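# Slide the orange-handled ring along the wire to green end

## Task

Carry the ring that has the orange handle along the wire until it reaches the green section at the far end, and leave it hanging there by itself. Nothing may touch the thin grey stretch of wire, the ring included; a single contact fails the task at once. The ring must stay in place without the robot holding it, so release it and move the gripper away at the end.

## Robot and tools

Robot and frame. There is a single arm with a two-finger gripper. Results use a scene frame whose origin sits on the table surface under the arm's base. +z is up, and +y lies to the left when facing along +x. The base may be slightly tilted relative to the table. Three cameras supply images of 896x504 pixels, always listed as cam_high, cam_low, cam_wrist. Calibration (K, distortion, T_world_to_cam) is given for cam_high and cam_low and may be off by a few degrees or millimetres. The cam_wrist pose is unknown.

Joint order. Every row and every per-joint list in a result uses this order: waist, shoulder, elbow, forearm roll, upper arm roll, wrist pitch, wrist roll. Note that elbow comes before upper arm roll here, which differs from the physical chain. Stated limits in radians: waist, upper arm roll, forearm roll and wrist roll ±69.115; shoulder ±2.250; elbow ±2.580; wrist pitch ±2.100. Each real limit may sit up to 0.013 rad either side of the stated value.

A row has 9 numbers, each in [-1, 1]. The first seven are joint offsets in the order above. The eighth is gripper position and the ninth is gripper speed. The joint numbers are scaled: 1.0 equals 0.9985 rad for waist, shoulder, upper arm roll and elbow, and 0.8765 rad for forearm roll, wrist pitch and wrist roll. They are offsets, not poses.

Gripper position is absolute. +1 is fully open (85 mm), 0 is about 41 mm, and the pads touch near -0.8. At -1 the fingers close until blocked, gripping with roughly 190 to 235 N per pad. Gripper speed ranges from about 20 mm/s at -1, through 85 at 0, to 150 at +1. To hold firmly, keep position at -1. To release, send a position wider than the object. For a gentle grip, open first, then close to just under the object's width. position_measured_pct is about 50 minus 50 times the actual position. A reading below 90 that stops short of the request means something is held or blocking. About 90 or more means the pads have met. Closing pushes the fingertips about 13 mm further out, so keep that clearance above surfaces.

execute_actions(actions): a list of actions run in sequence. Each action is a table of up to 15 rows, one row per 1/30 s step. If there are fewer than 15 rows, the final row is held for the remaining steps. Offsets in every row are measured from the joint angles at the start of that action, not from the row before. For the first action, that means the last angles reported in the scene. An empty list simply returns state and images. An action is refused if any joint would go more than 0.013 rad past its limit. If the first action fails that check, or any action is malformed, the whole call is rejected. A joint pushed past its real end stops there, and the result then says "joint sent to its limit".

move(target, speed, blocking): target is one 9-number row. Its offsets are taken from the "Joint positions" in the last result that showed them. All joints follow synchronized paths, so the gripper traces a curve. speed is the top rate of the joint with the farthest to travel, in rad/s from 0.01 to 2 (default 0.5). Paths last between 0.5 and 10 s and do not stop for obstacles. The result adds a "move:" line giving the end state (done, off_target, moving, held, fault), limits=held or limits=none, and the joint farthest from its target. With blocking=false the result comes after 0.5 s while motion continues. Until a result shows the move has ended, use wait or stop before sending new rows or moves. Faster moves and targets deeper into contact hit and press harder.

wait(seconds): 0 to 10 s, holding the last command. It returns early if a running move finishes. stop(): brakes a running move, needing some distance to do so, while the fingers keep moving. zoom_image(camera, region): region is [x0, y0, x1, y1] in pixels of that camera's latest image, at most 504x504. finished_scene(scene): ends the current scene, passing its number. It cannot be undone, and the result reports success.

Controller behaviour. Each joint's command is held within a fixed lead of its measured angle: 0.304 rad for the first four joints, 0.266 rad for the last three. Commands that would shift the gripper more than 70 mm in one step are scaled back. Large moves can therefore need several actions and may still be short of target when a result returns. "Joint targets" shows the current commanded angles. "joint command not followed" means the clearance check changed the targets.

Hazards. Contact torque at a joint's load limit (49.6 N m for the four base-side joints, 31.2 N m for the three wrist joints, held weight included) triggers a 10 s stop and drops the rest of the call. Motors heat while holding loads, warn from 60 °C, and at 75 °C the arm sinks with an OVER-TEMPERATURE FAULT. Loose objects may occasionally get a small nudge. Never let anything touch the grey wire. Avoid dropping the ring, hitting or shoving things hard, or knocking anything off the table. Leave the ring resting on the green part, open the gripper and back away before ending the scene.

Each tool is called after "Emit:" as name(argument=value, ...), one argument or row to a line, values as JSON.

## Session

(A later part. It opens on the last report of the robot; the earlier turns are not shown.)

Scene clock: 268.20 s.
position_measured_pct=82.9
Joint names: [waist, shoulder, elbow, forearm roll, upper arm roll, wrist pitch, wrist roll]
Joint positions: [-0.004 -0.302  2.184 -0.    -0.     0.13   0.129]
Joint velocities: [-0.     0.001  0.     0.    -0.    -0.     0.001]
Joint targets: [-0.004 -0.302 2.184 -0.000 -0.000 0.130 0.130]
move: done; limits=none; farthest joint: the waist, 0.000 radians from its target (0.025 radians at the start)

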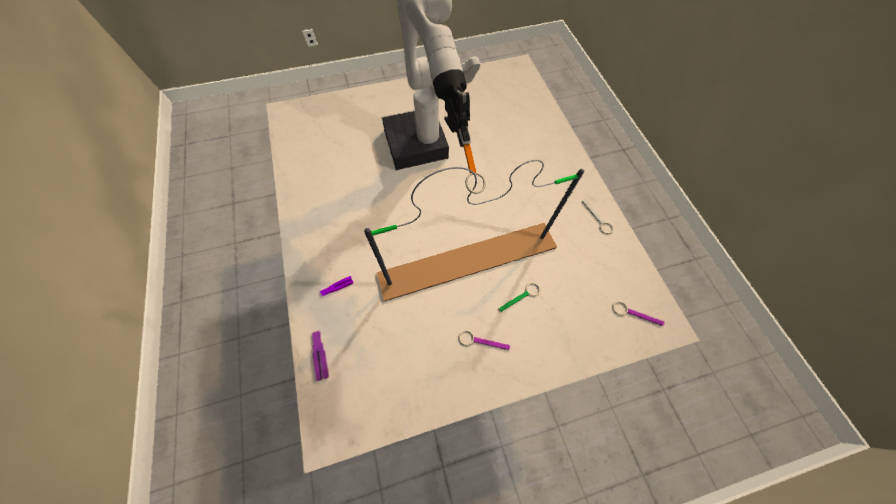

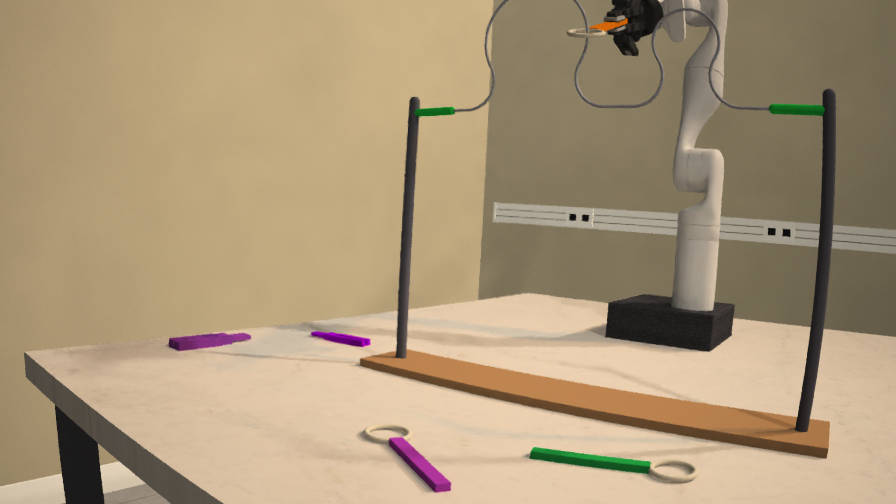

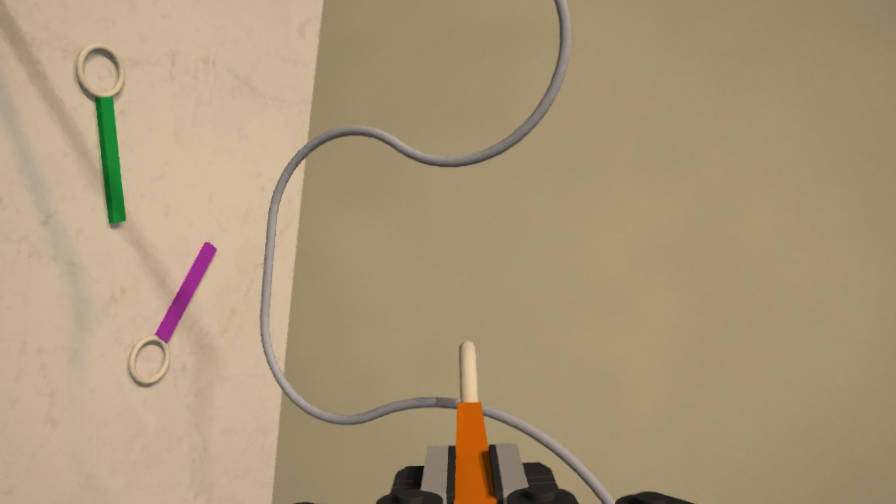

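Emit:
move(
  target=[0.0279,0.0859,0.1779,0,0,-0.3061,-0.2567,-0.72,-1],
  speed=0.35,
)

Emit:
move(
  target=[-0.0225,0.0541,0.0698,0,0,-0.1411,-0.898,-0.72,-1],
  speed=1,
)

Emit:
move(
  target=[-0.0489,0.0204,0.0254,0,0,-0.0523,-0.704,-0.72,-1],
  speed=1,
)

Emit:
move(
  target=[-0.0696,0.0028,-0.002,0,0,-0.001,-0.228,-0.72,-1],
  speed=0.4,
)

Emit:
zoom_image(
  camera="cam_high",
  region=[455,160,535,230],
)

Scene clock: 285.77 s.
position_measured_pct=82.9
Joint names: [waist, shoulder, elbow, forearm roll, upper arm roll, wrist pitch, wrist roll]
Joint positions: [ 0.024 -0.217  2.361 -0.    -0.    -0.138 -0.096]
Joint velocities: [ 0.001  0.001  0.001  0.     0.002 -0.001 -0.001]
Joint targets: [0.024 -0.217 2.362 -0.000 -0.000 -0.138 -0.096]
move: done; limits=none; farthest joint: the shoulder, 0.001 radians from its target (0.086 radians at the start)

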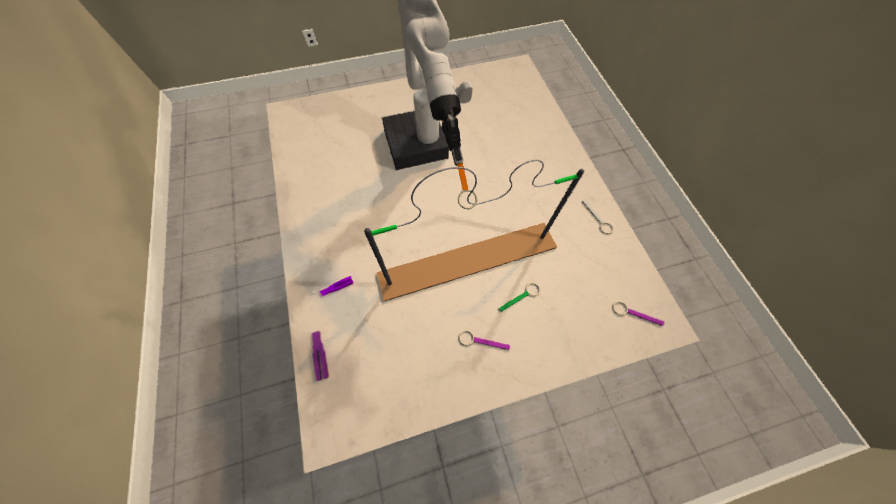

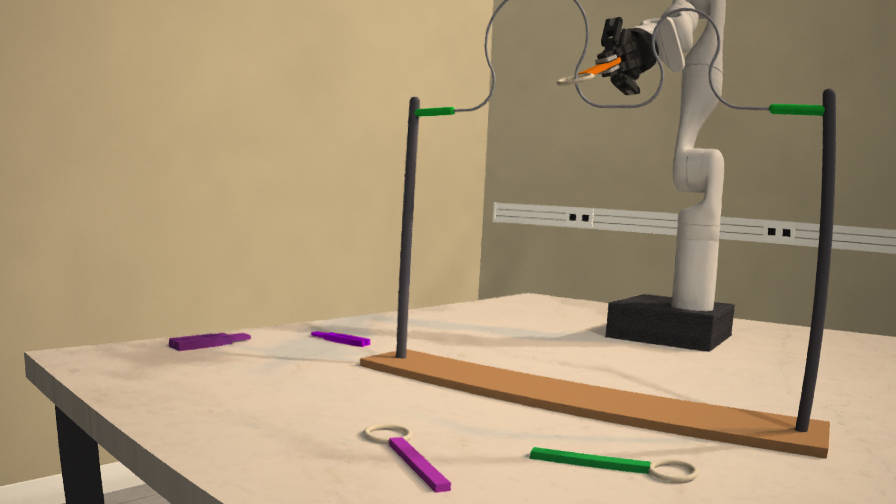

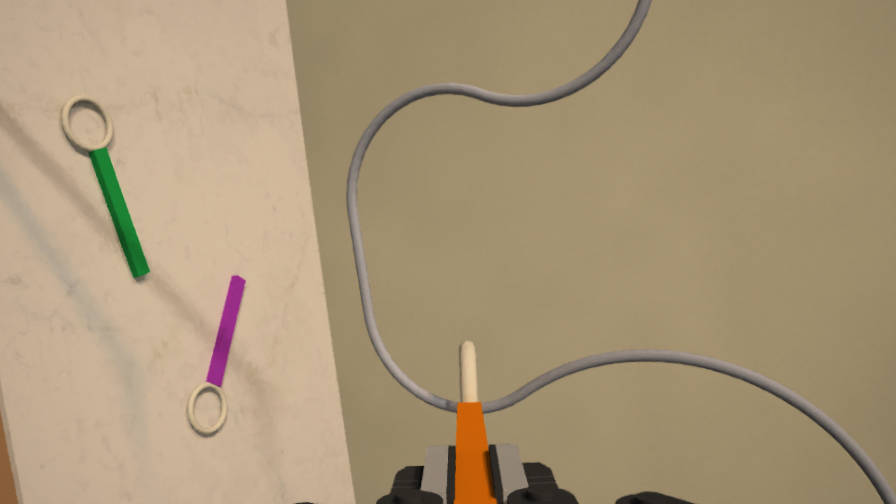

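Scene clock: 287.20 s.
position_measured_pct=82.9
Joint names: [waist, shoulder, elbow, forearm roll, upper arm roll, wrist pitch, wrist roll]
Joint positions: [ 0.001 -0.163  2.431 -0.    -0.    -0.262 -0.883]
Joint velocities: [-0.     0.001  0.     0.001  0.001 -0.    -0.001]
Joint targets: [0.001 -0.163 2.431 -0.000 -0.000 -0.262 -0.883]
move: done; limits=none; farthest joint: the wrist roll, 0.001 radians from its target (0.788 radians at the start)

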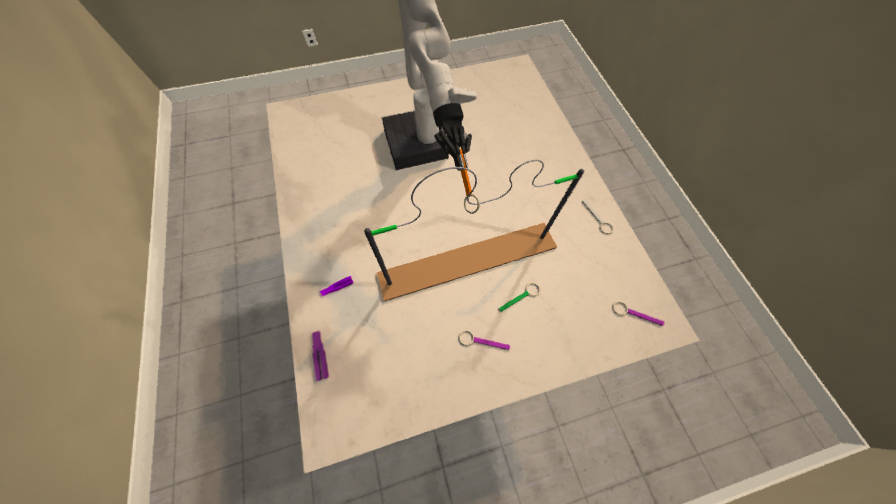

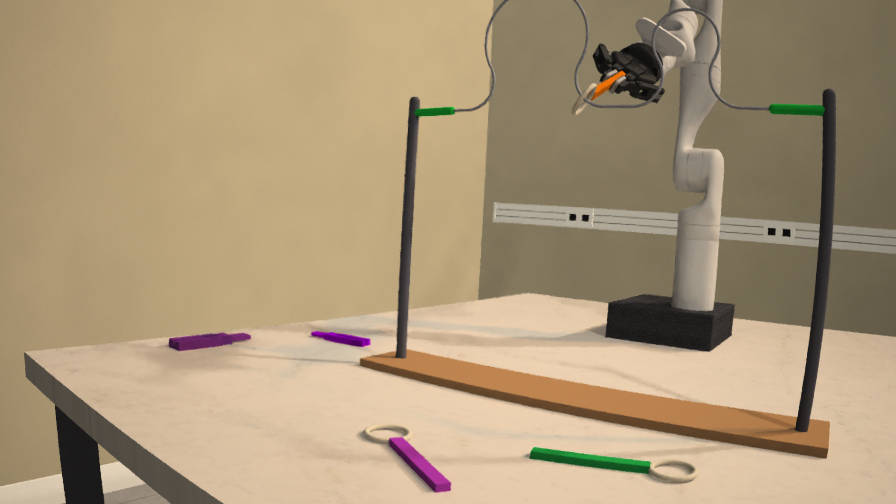

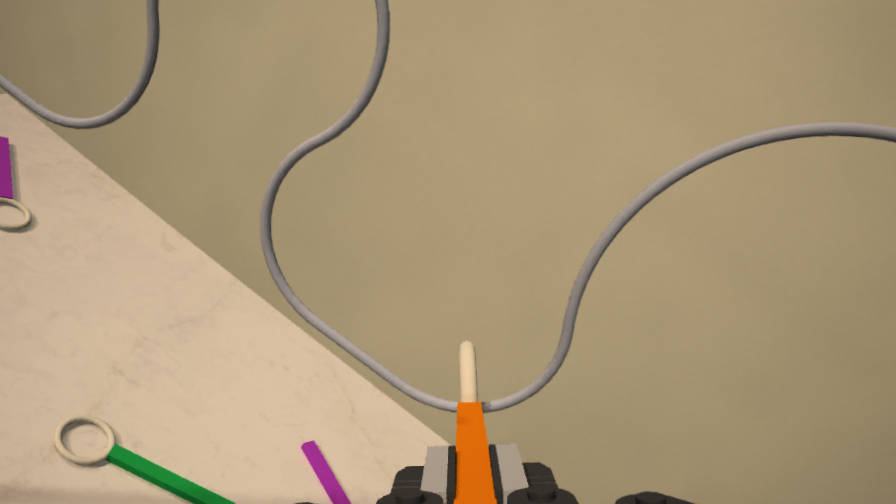

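Scene clock: 288.47 s.
position_measured_pct=82.9
Joint names: [waist, shoulder, elbow, forearm roll, upper arm roll, wrist pitch, wrist roll]
Joint positions: [-0.047 -0.142  2.456 -0.    -0.    -0.308 -1.5  ]
Joint velocities: [-0.001  0.     0.     0.    -0.    -0.    -0.002]
Joint targets: [-0.048 -0.142 2.456 -0.000 -0.000 -0.308 -1.500]
move: done; limits=none; farthest joint: the wrist roll, 0.001 radians from its target (0.618 radians at the start)

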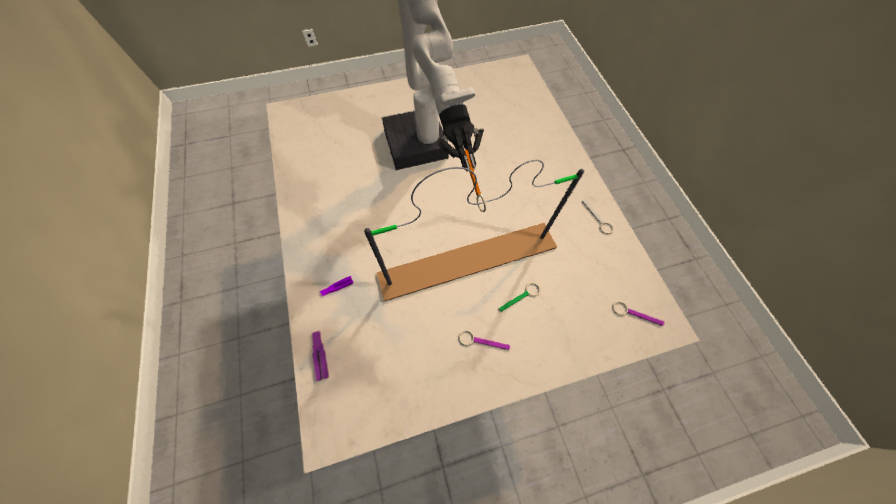

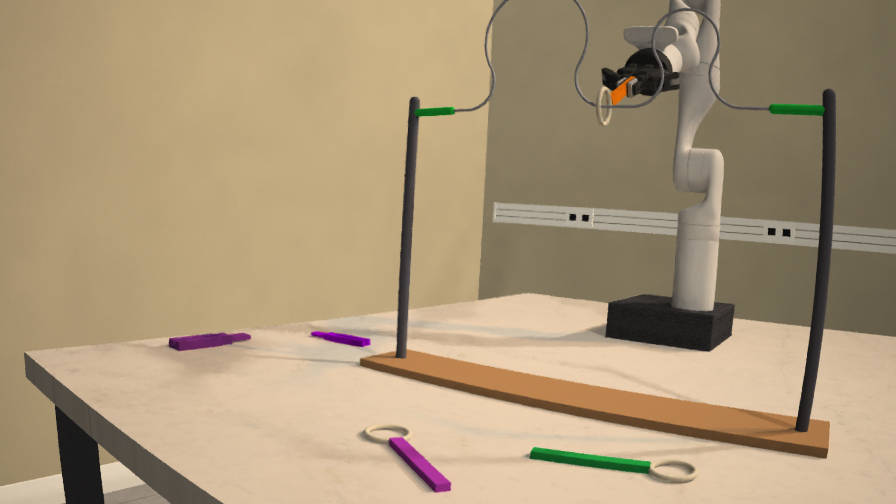

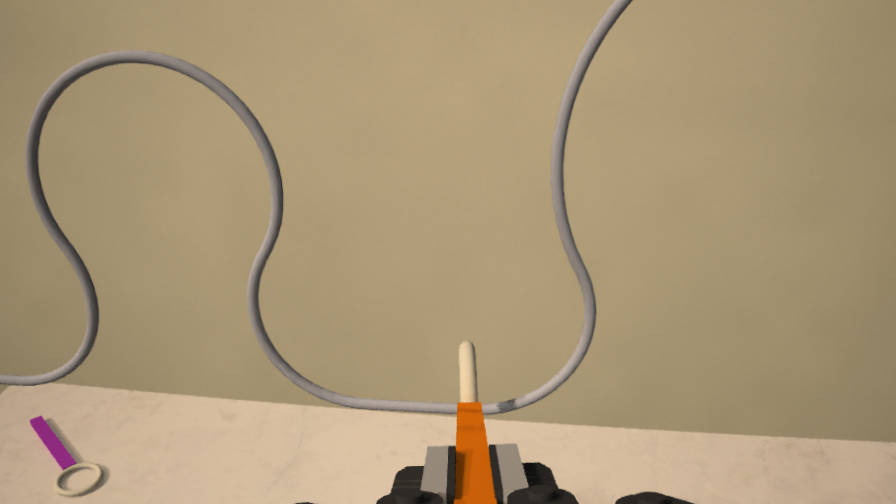

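Scene clock: 289.47 s.
position_measured_pct=82.9
Joint names: [waist, shoulder, elbow, forearm roll, upper arm roll, wrist pitch, wrist roll]
Joint positions: [-0.117 -0.14   2.454 -0.    -0.    -0.309 -1.699]
Joint velocities: [-0.002 -0.001  0.    -0.     0.001  0.    -0.001]
Joint targets: [-0.117 -0.140 2.454 -0.000 -0.000 -0.309 -1.699]
move: done; limits=none; farthest joint: the shoulder, 0.001 radians from its target (0.003 radians at the start)

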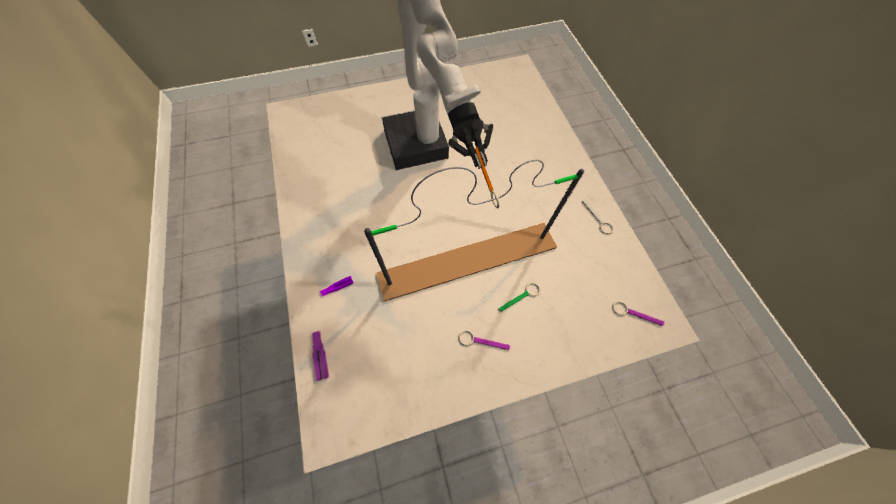

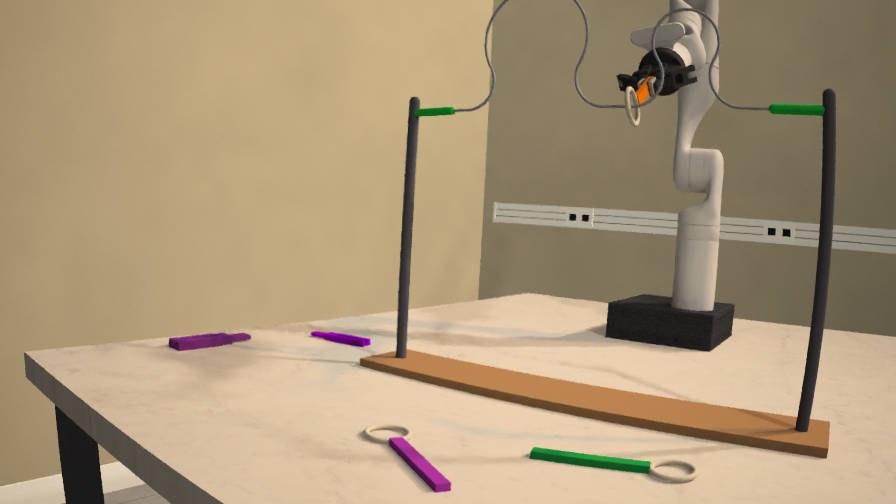

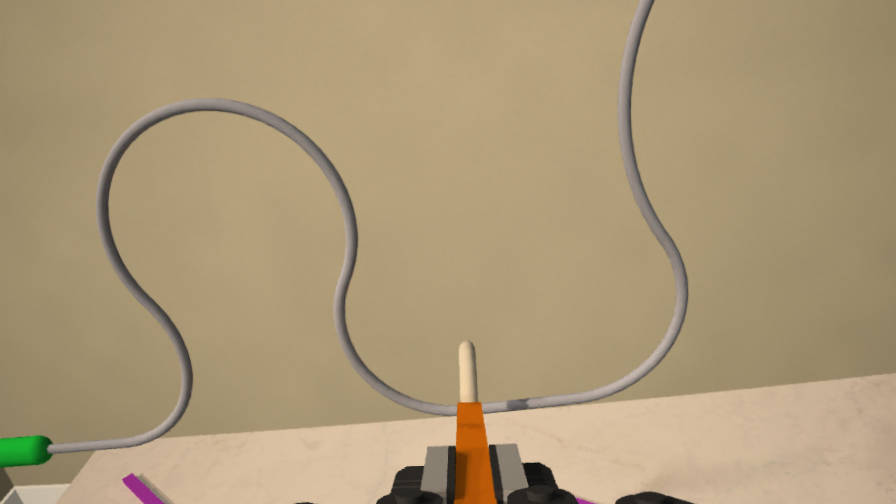

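Region (455, 160, 535, 230) of cam_high's 896x504 image, scaled by 6.300, with more detail than that image has; it fills the top 441 rows of this view, and the rest is white.

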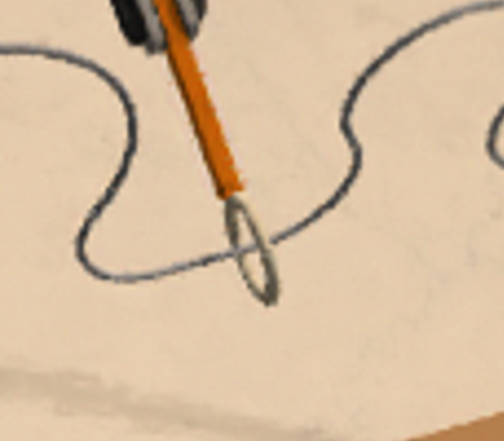

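Emit:
move(
  target=[-0.052,-0.0233,-0.0297,0,0,0.0629,-0.7404,-0.72,-1],
  speed=1,
)

Emit:
move(
  target=[-0.0201,-0.055,-0.0762,0,0,0.1495,-0.972,-0.72,-1],
  speed=1,
)

Emit:
move(
  target=[0.0218,-0.0662,-0.1089,0,0,0.1994,0,-0.72,-1],
  speed=0.3,
)

Emit:
move(
  target=[-0.0218,-0.0268,-0.0903,0,0,0.1335,0.965,-0.72,-1],
  speed=1,
)

Emit:
move(
  target=[-0.0545,0.0033,-0.0447,0,0,0.0471,0.78,-0.72,-1],
  speed=1,
)

Emit:
zoom_image(
  camera="cam_high",
  region=[495,130,575,200],
)

Scene clock: 310.47 s.
position_measured_pct=82.9
Joint names: [waist, shoulder, elbow, forearm roll, upper arm roll, wrist pitch, wrist roll]
Joint positions: [-0.169 -0.163  2.425 -0.    -0.    -0.253 -2.348]
Joint velocities: [-0.001 -0.001 -0.    -0.001  0.001  0.    -0.001]
Joint targets: [-0.169 -0.163 2.425 -0.000 -0.000 -0.253 -2.348]
move: done; limits=none; farthest joint: the waist, 0.000 radians from its target (0.052 radians at the start)

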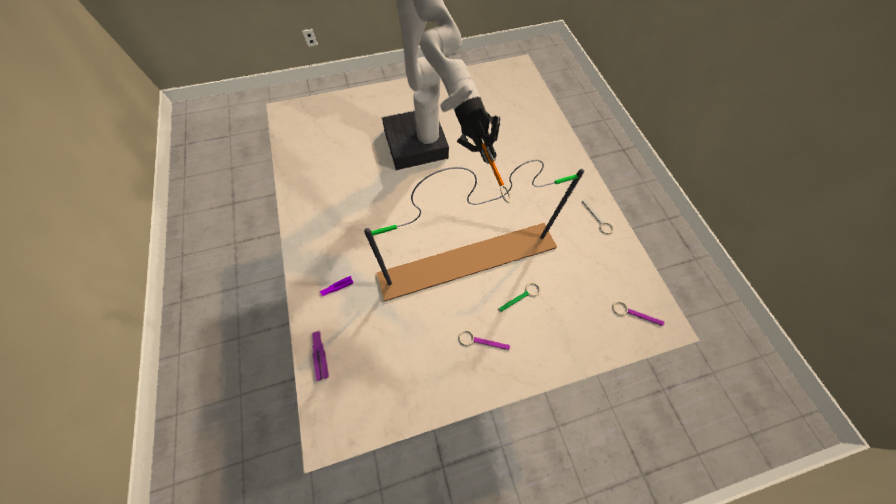

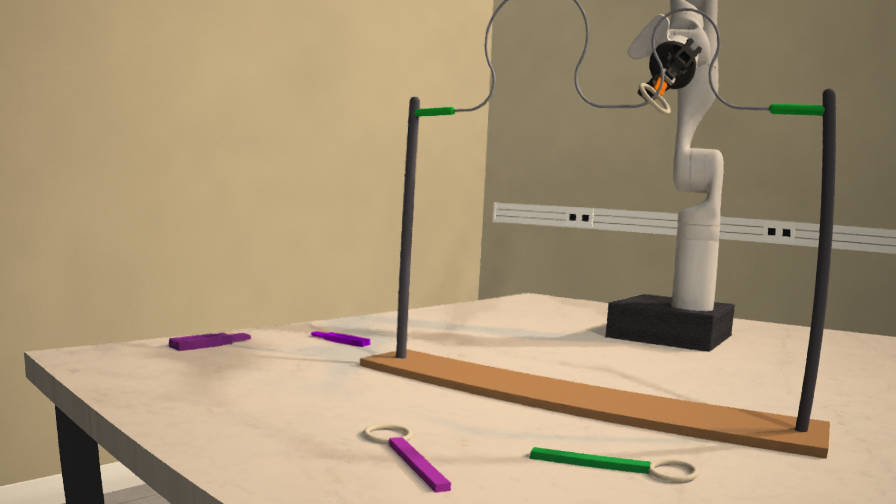

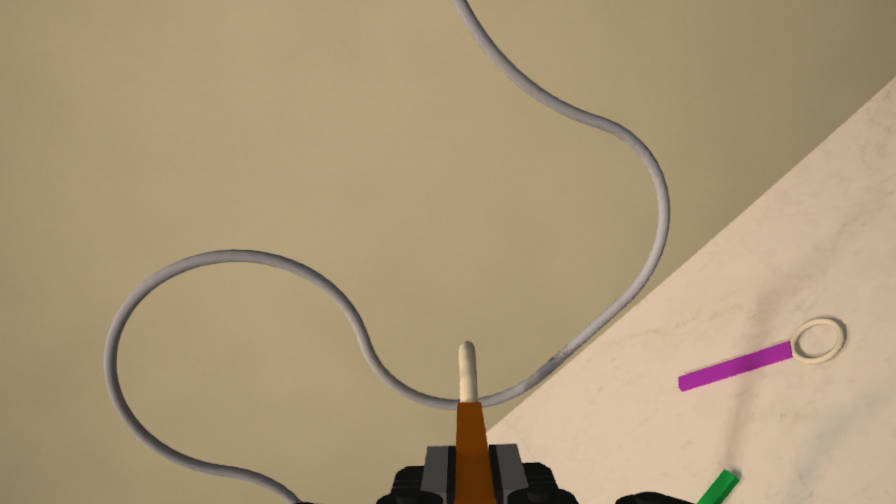

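Scene clock: 311.97 s.
position_measured_pct=82.9
Joint names: [waist, shoulder, elbow, forearm roll, upper arm roll, wrist pitch, wrist roll]
Joint positions: [-0.189 -0.218  2.349 -0.    -0.    -0.122 -3.2  ]
Joint velocities: [-0.    -0.001 -0.     0.     0.002 -0.    -0.002]
Joint targets: [-0.189 -0.218 2.349 -0.000 -0.000 -0.122 -3.200]
move: done; limits=none; farthest joint: the waist, 0.001 radians from its target (0.021 radians at the start)

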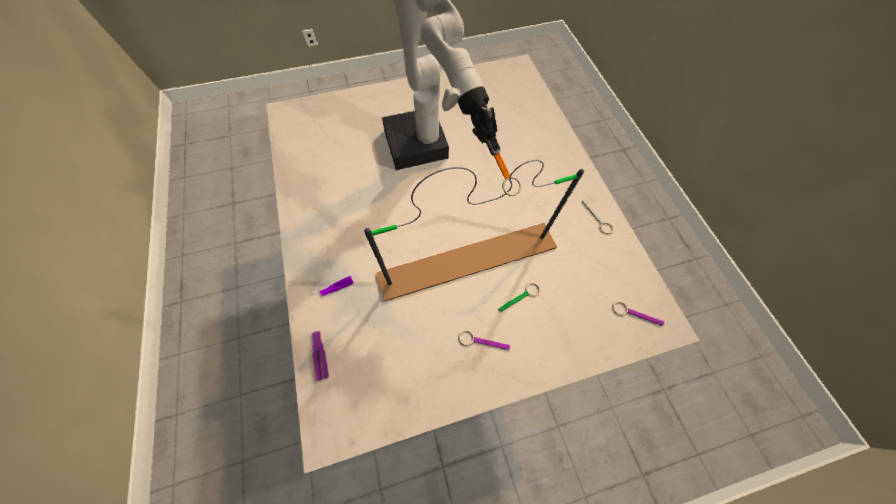

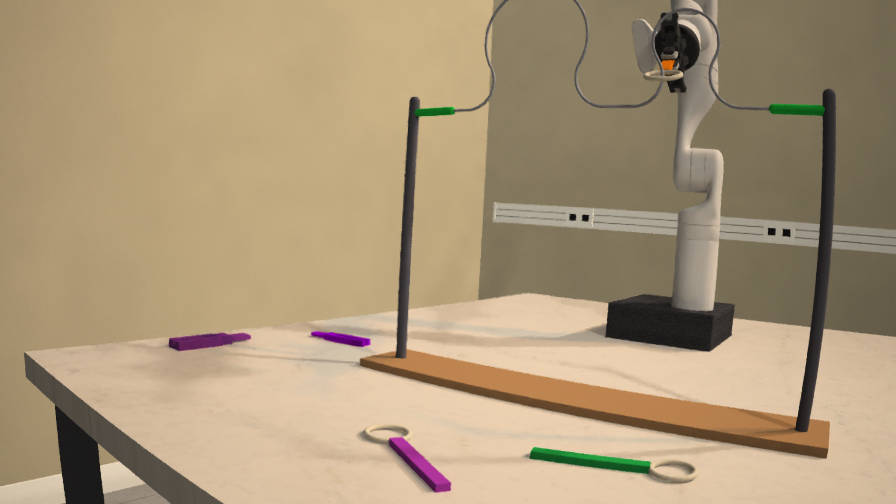

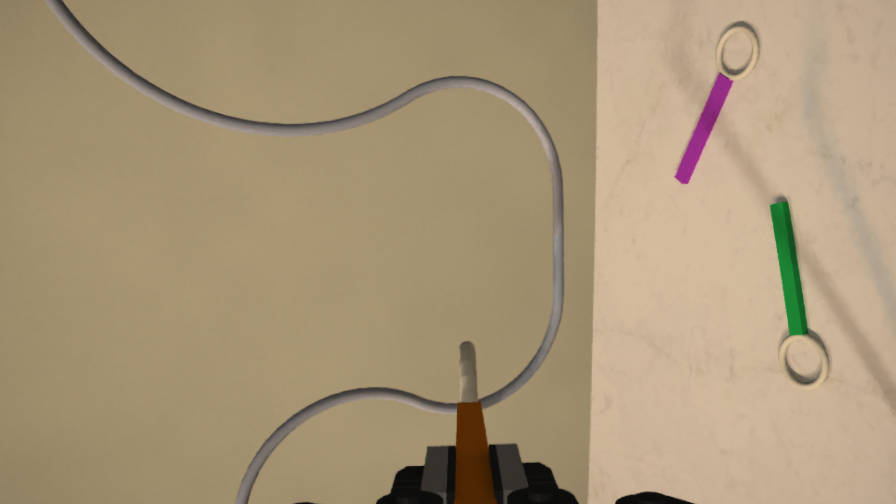

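Scene clock: 313.03 s.
position_measured_pct=82.9
Joint names: [waist, shoulder, elbow, forearm roll, upper arm roll, wrist pitch, wrist roll]
Joint positions: [-0.167 -0.284  2.24  -0.    -0.     0.052 -3.2  ]
Joint velocities: [ 0.001 -0.001 -0.001 -0.    -0.001  0.001  0.   ]
Joint targets: [-0.167 -0.284 2.240 -0.000 -0.000 0.052 -3.200]
move: done; limits=none; farthest joint: the wrist pitch, 0.001 radians from its target (0.175 radians at the start)

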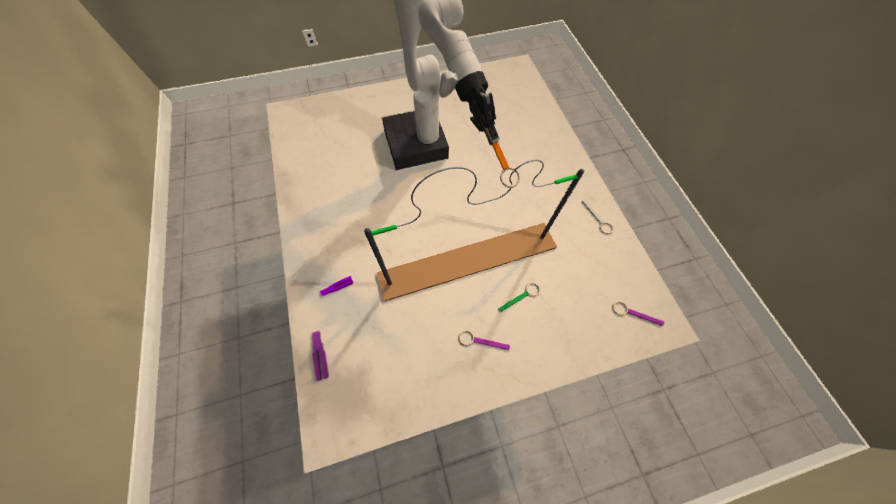

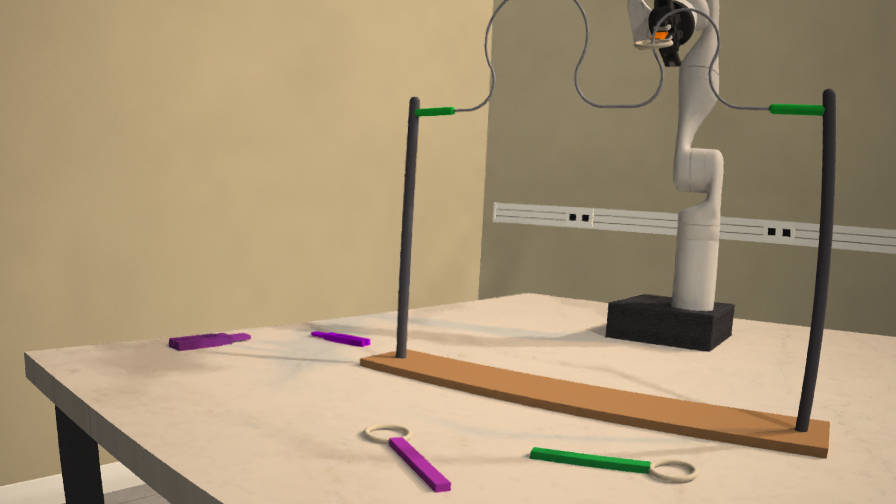

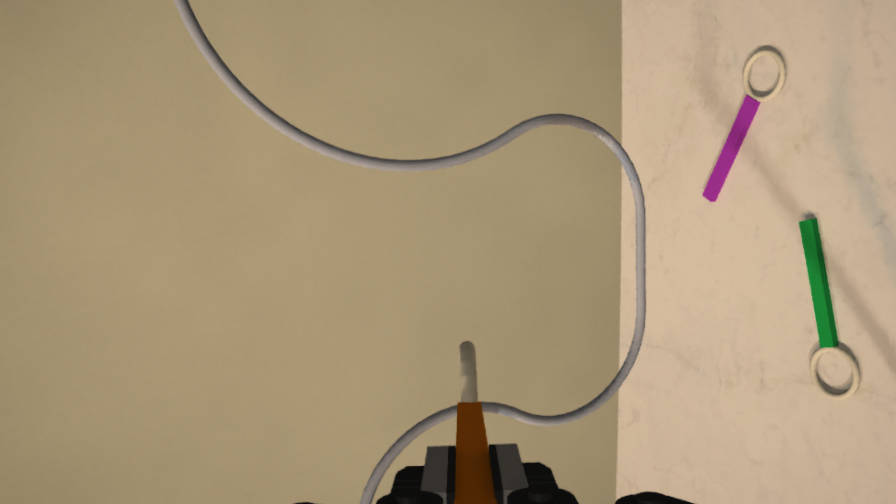

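Scene clock: 314.53 s.
position_measured_pct=82.9
Joint names: [waist, shoulder, elbow, forearm roll, upper arm roll, wrist pitch, wrist roll]
Joint positions: [-0.189 -0.31   2.15  -0.    -0.     0.169 -2.354]
Joint velocities: [-0.    -0.001 -0.     0.     0.     0.     0.001]
Joint targets: [-0.189 -0.310 2.150 -0.000 -0.000 0.169 -2.354]
move: done; limits=none; farthest joint: the waist, 0.000 radians from its target (0.022 radians at the start)

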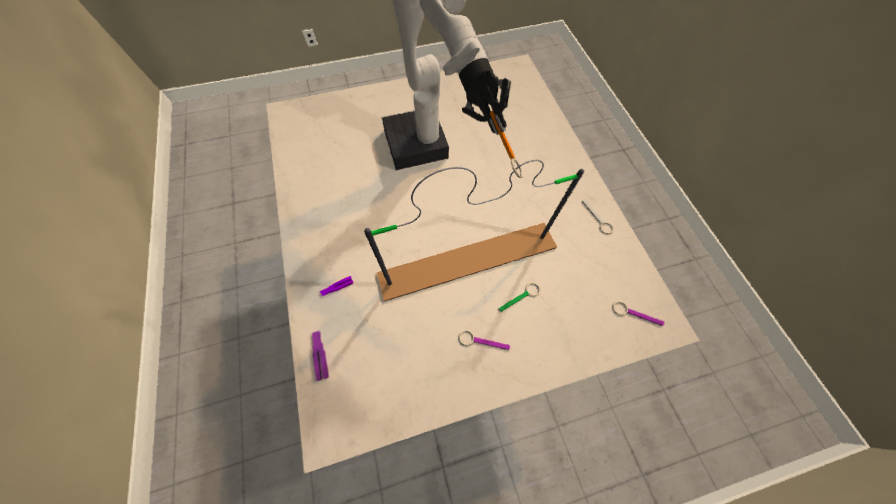

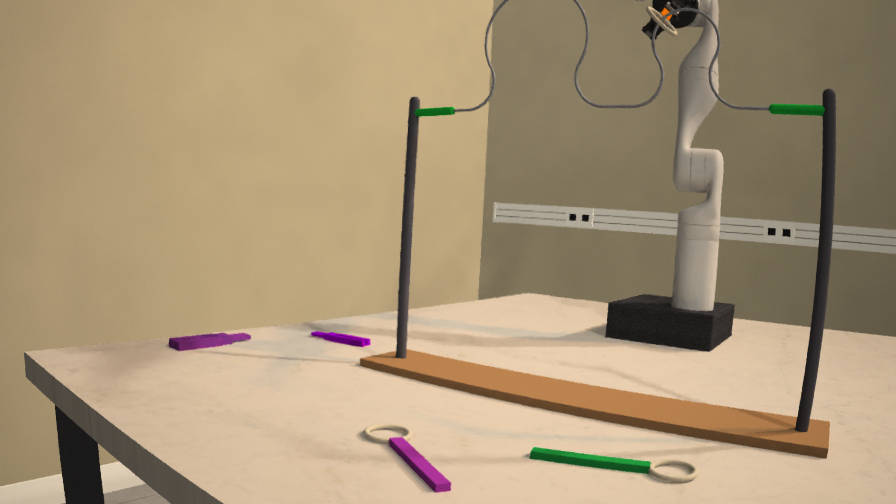

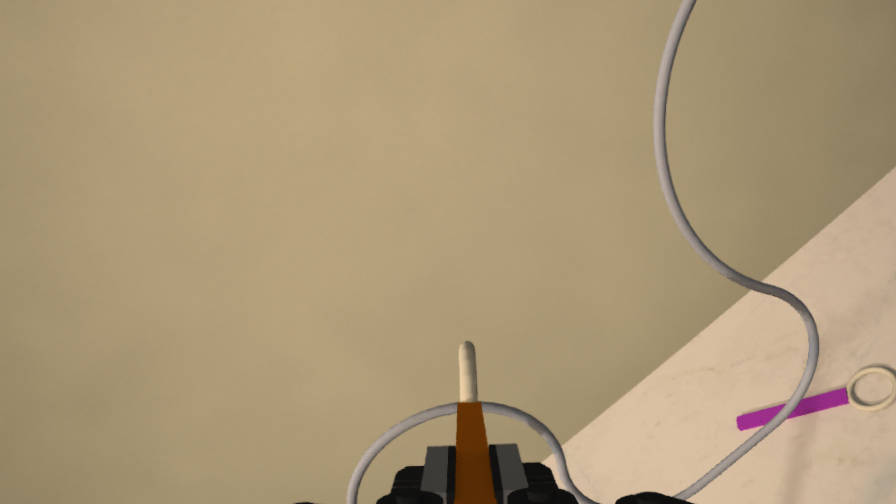

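Scene clock: 315.87 s.
position_measured_pct=82.9
Joint names: [waist, shoulder, elbow, forearm roll, upper arm roll, wrist pitch, wrist roll]
Joint positions: [-0.243 -0.307  2.105 -0.    -0.     0.211 -1.671]
Joint velocities: [-0.001 -0.002 -0.001 -0.001  0.001  0.     0.002]
Joint targets: [-0.243 -0.307 2.105 -0.000 -0.000 0.211 -1.671]
move: done; limits=none; farthest joint: the waist, 0.000 radians from its target (0.055 radians at the start)

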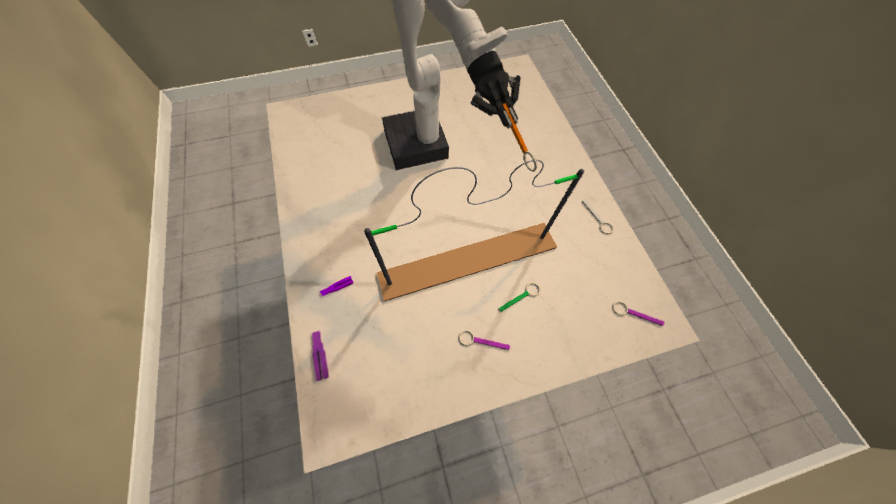

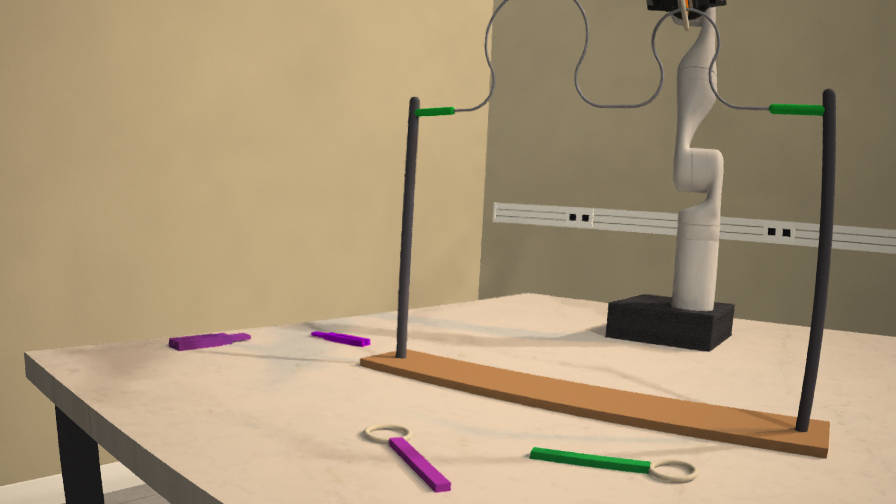

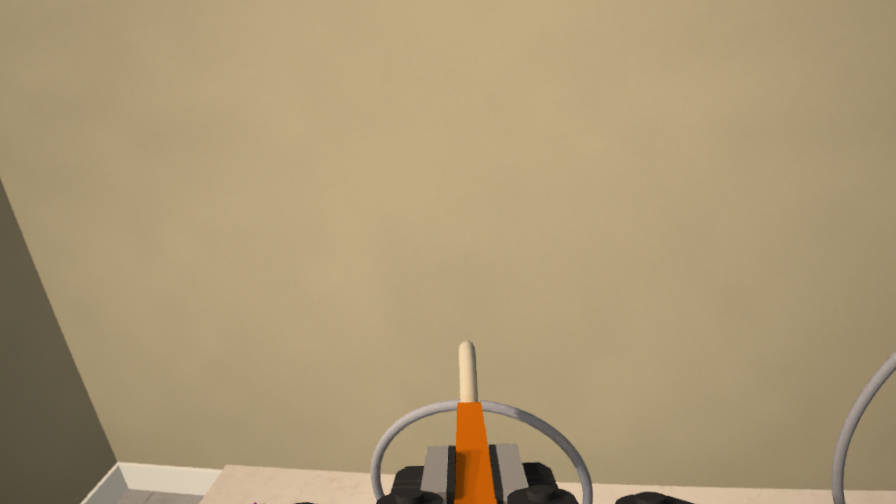

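Region (495, 130, 575, 200) of cam_high's 896x504 image, scaled by 6.300, with more detail than that image has; it fills the top 441 rows of this view, and the rest is white.

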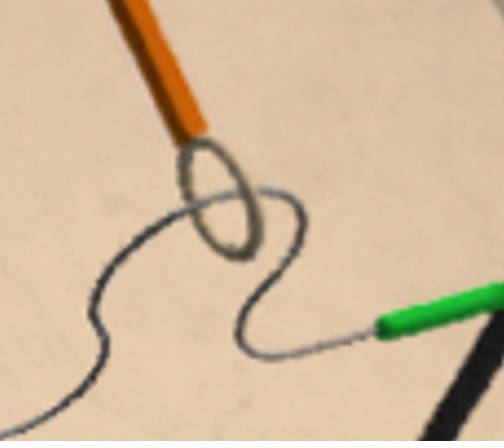

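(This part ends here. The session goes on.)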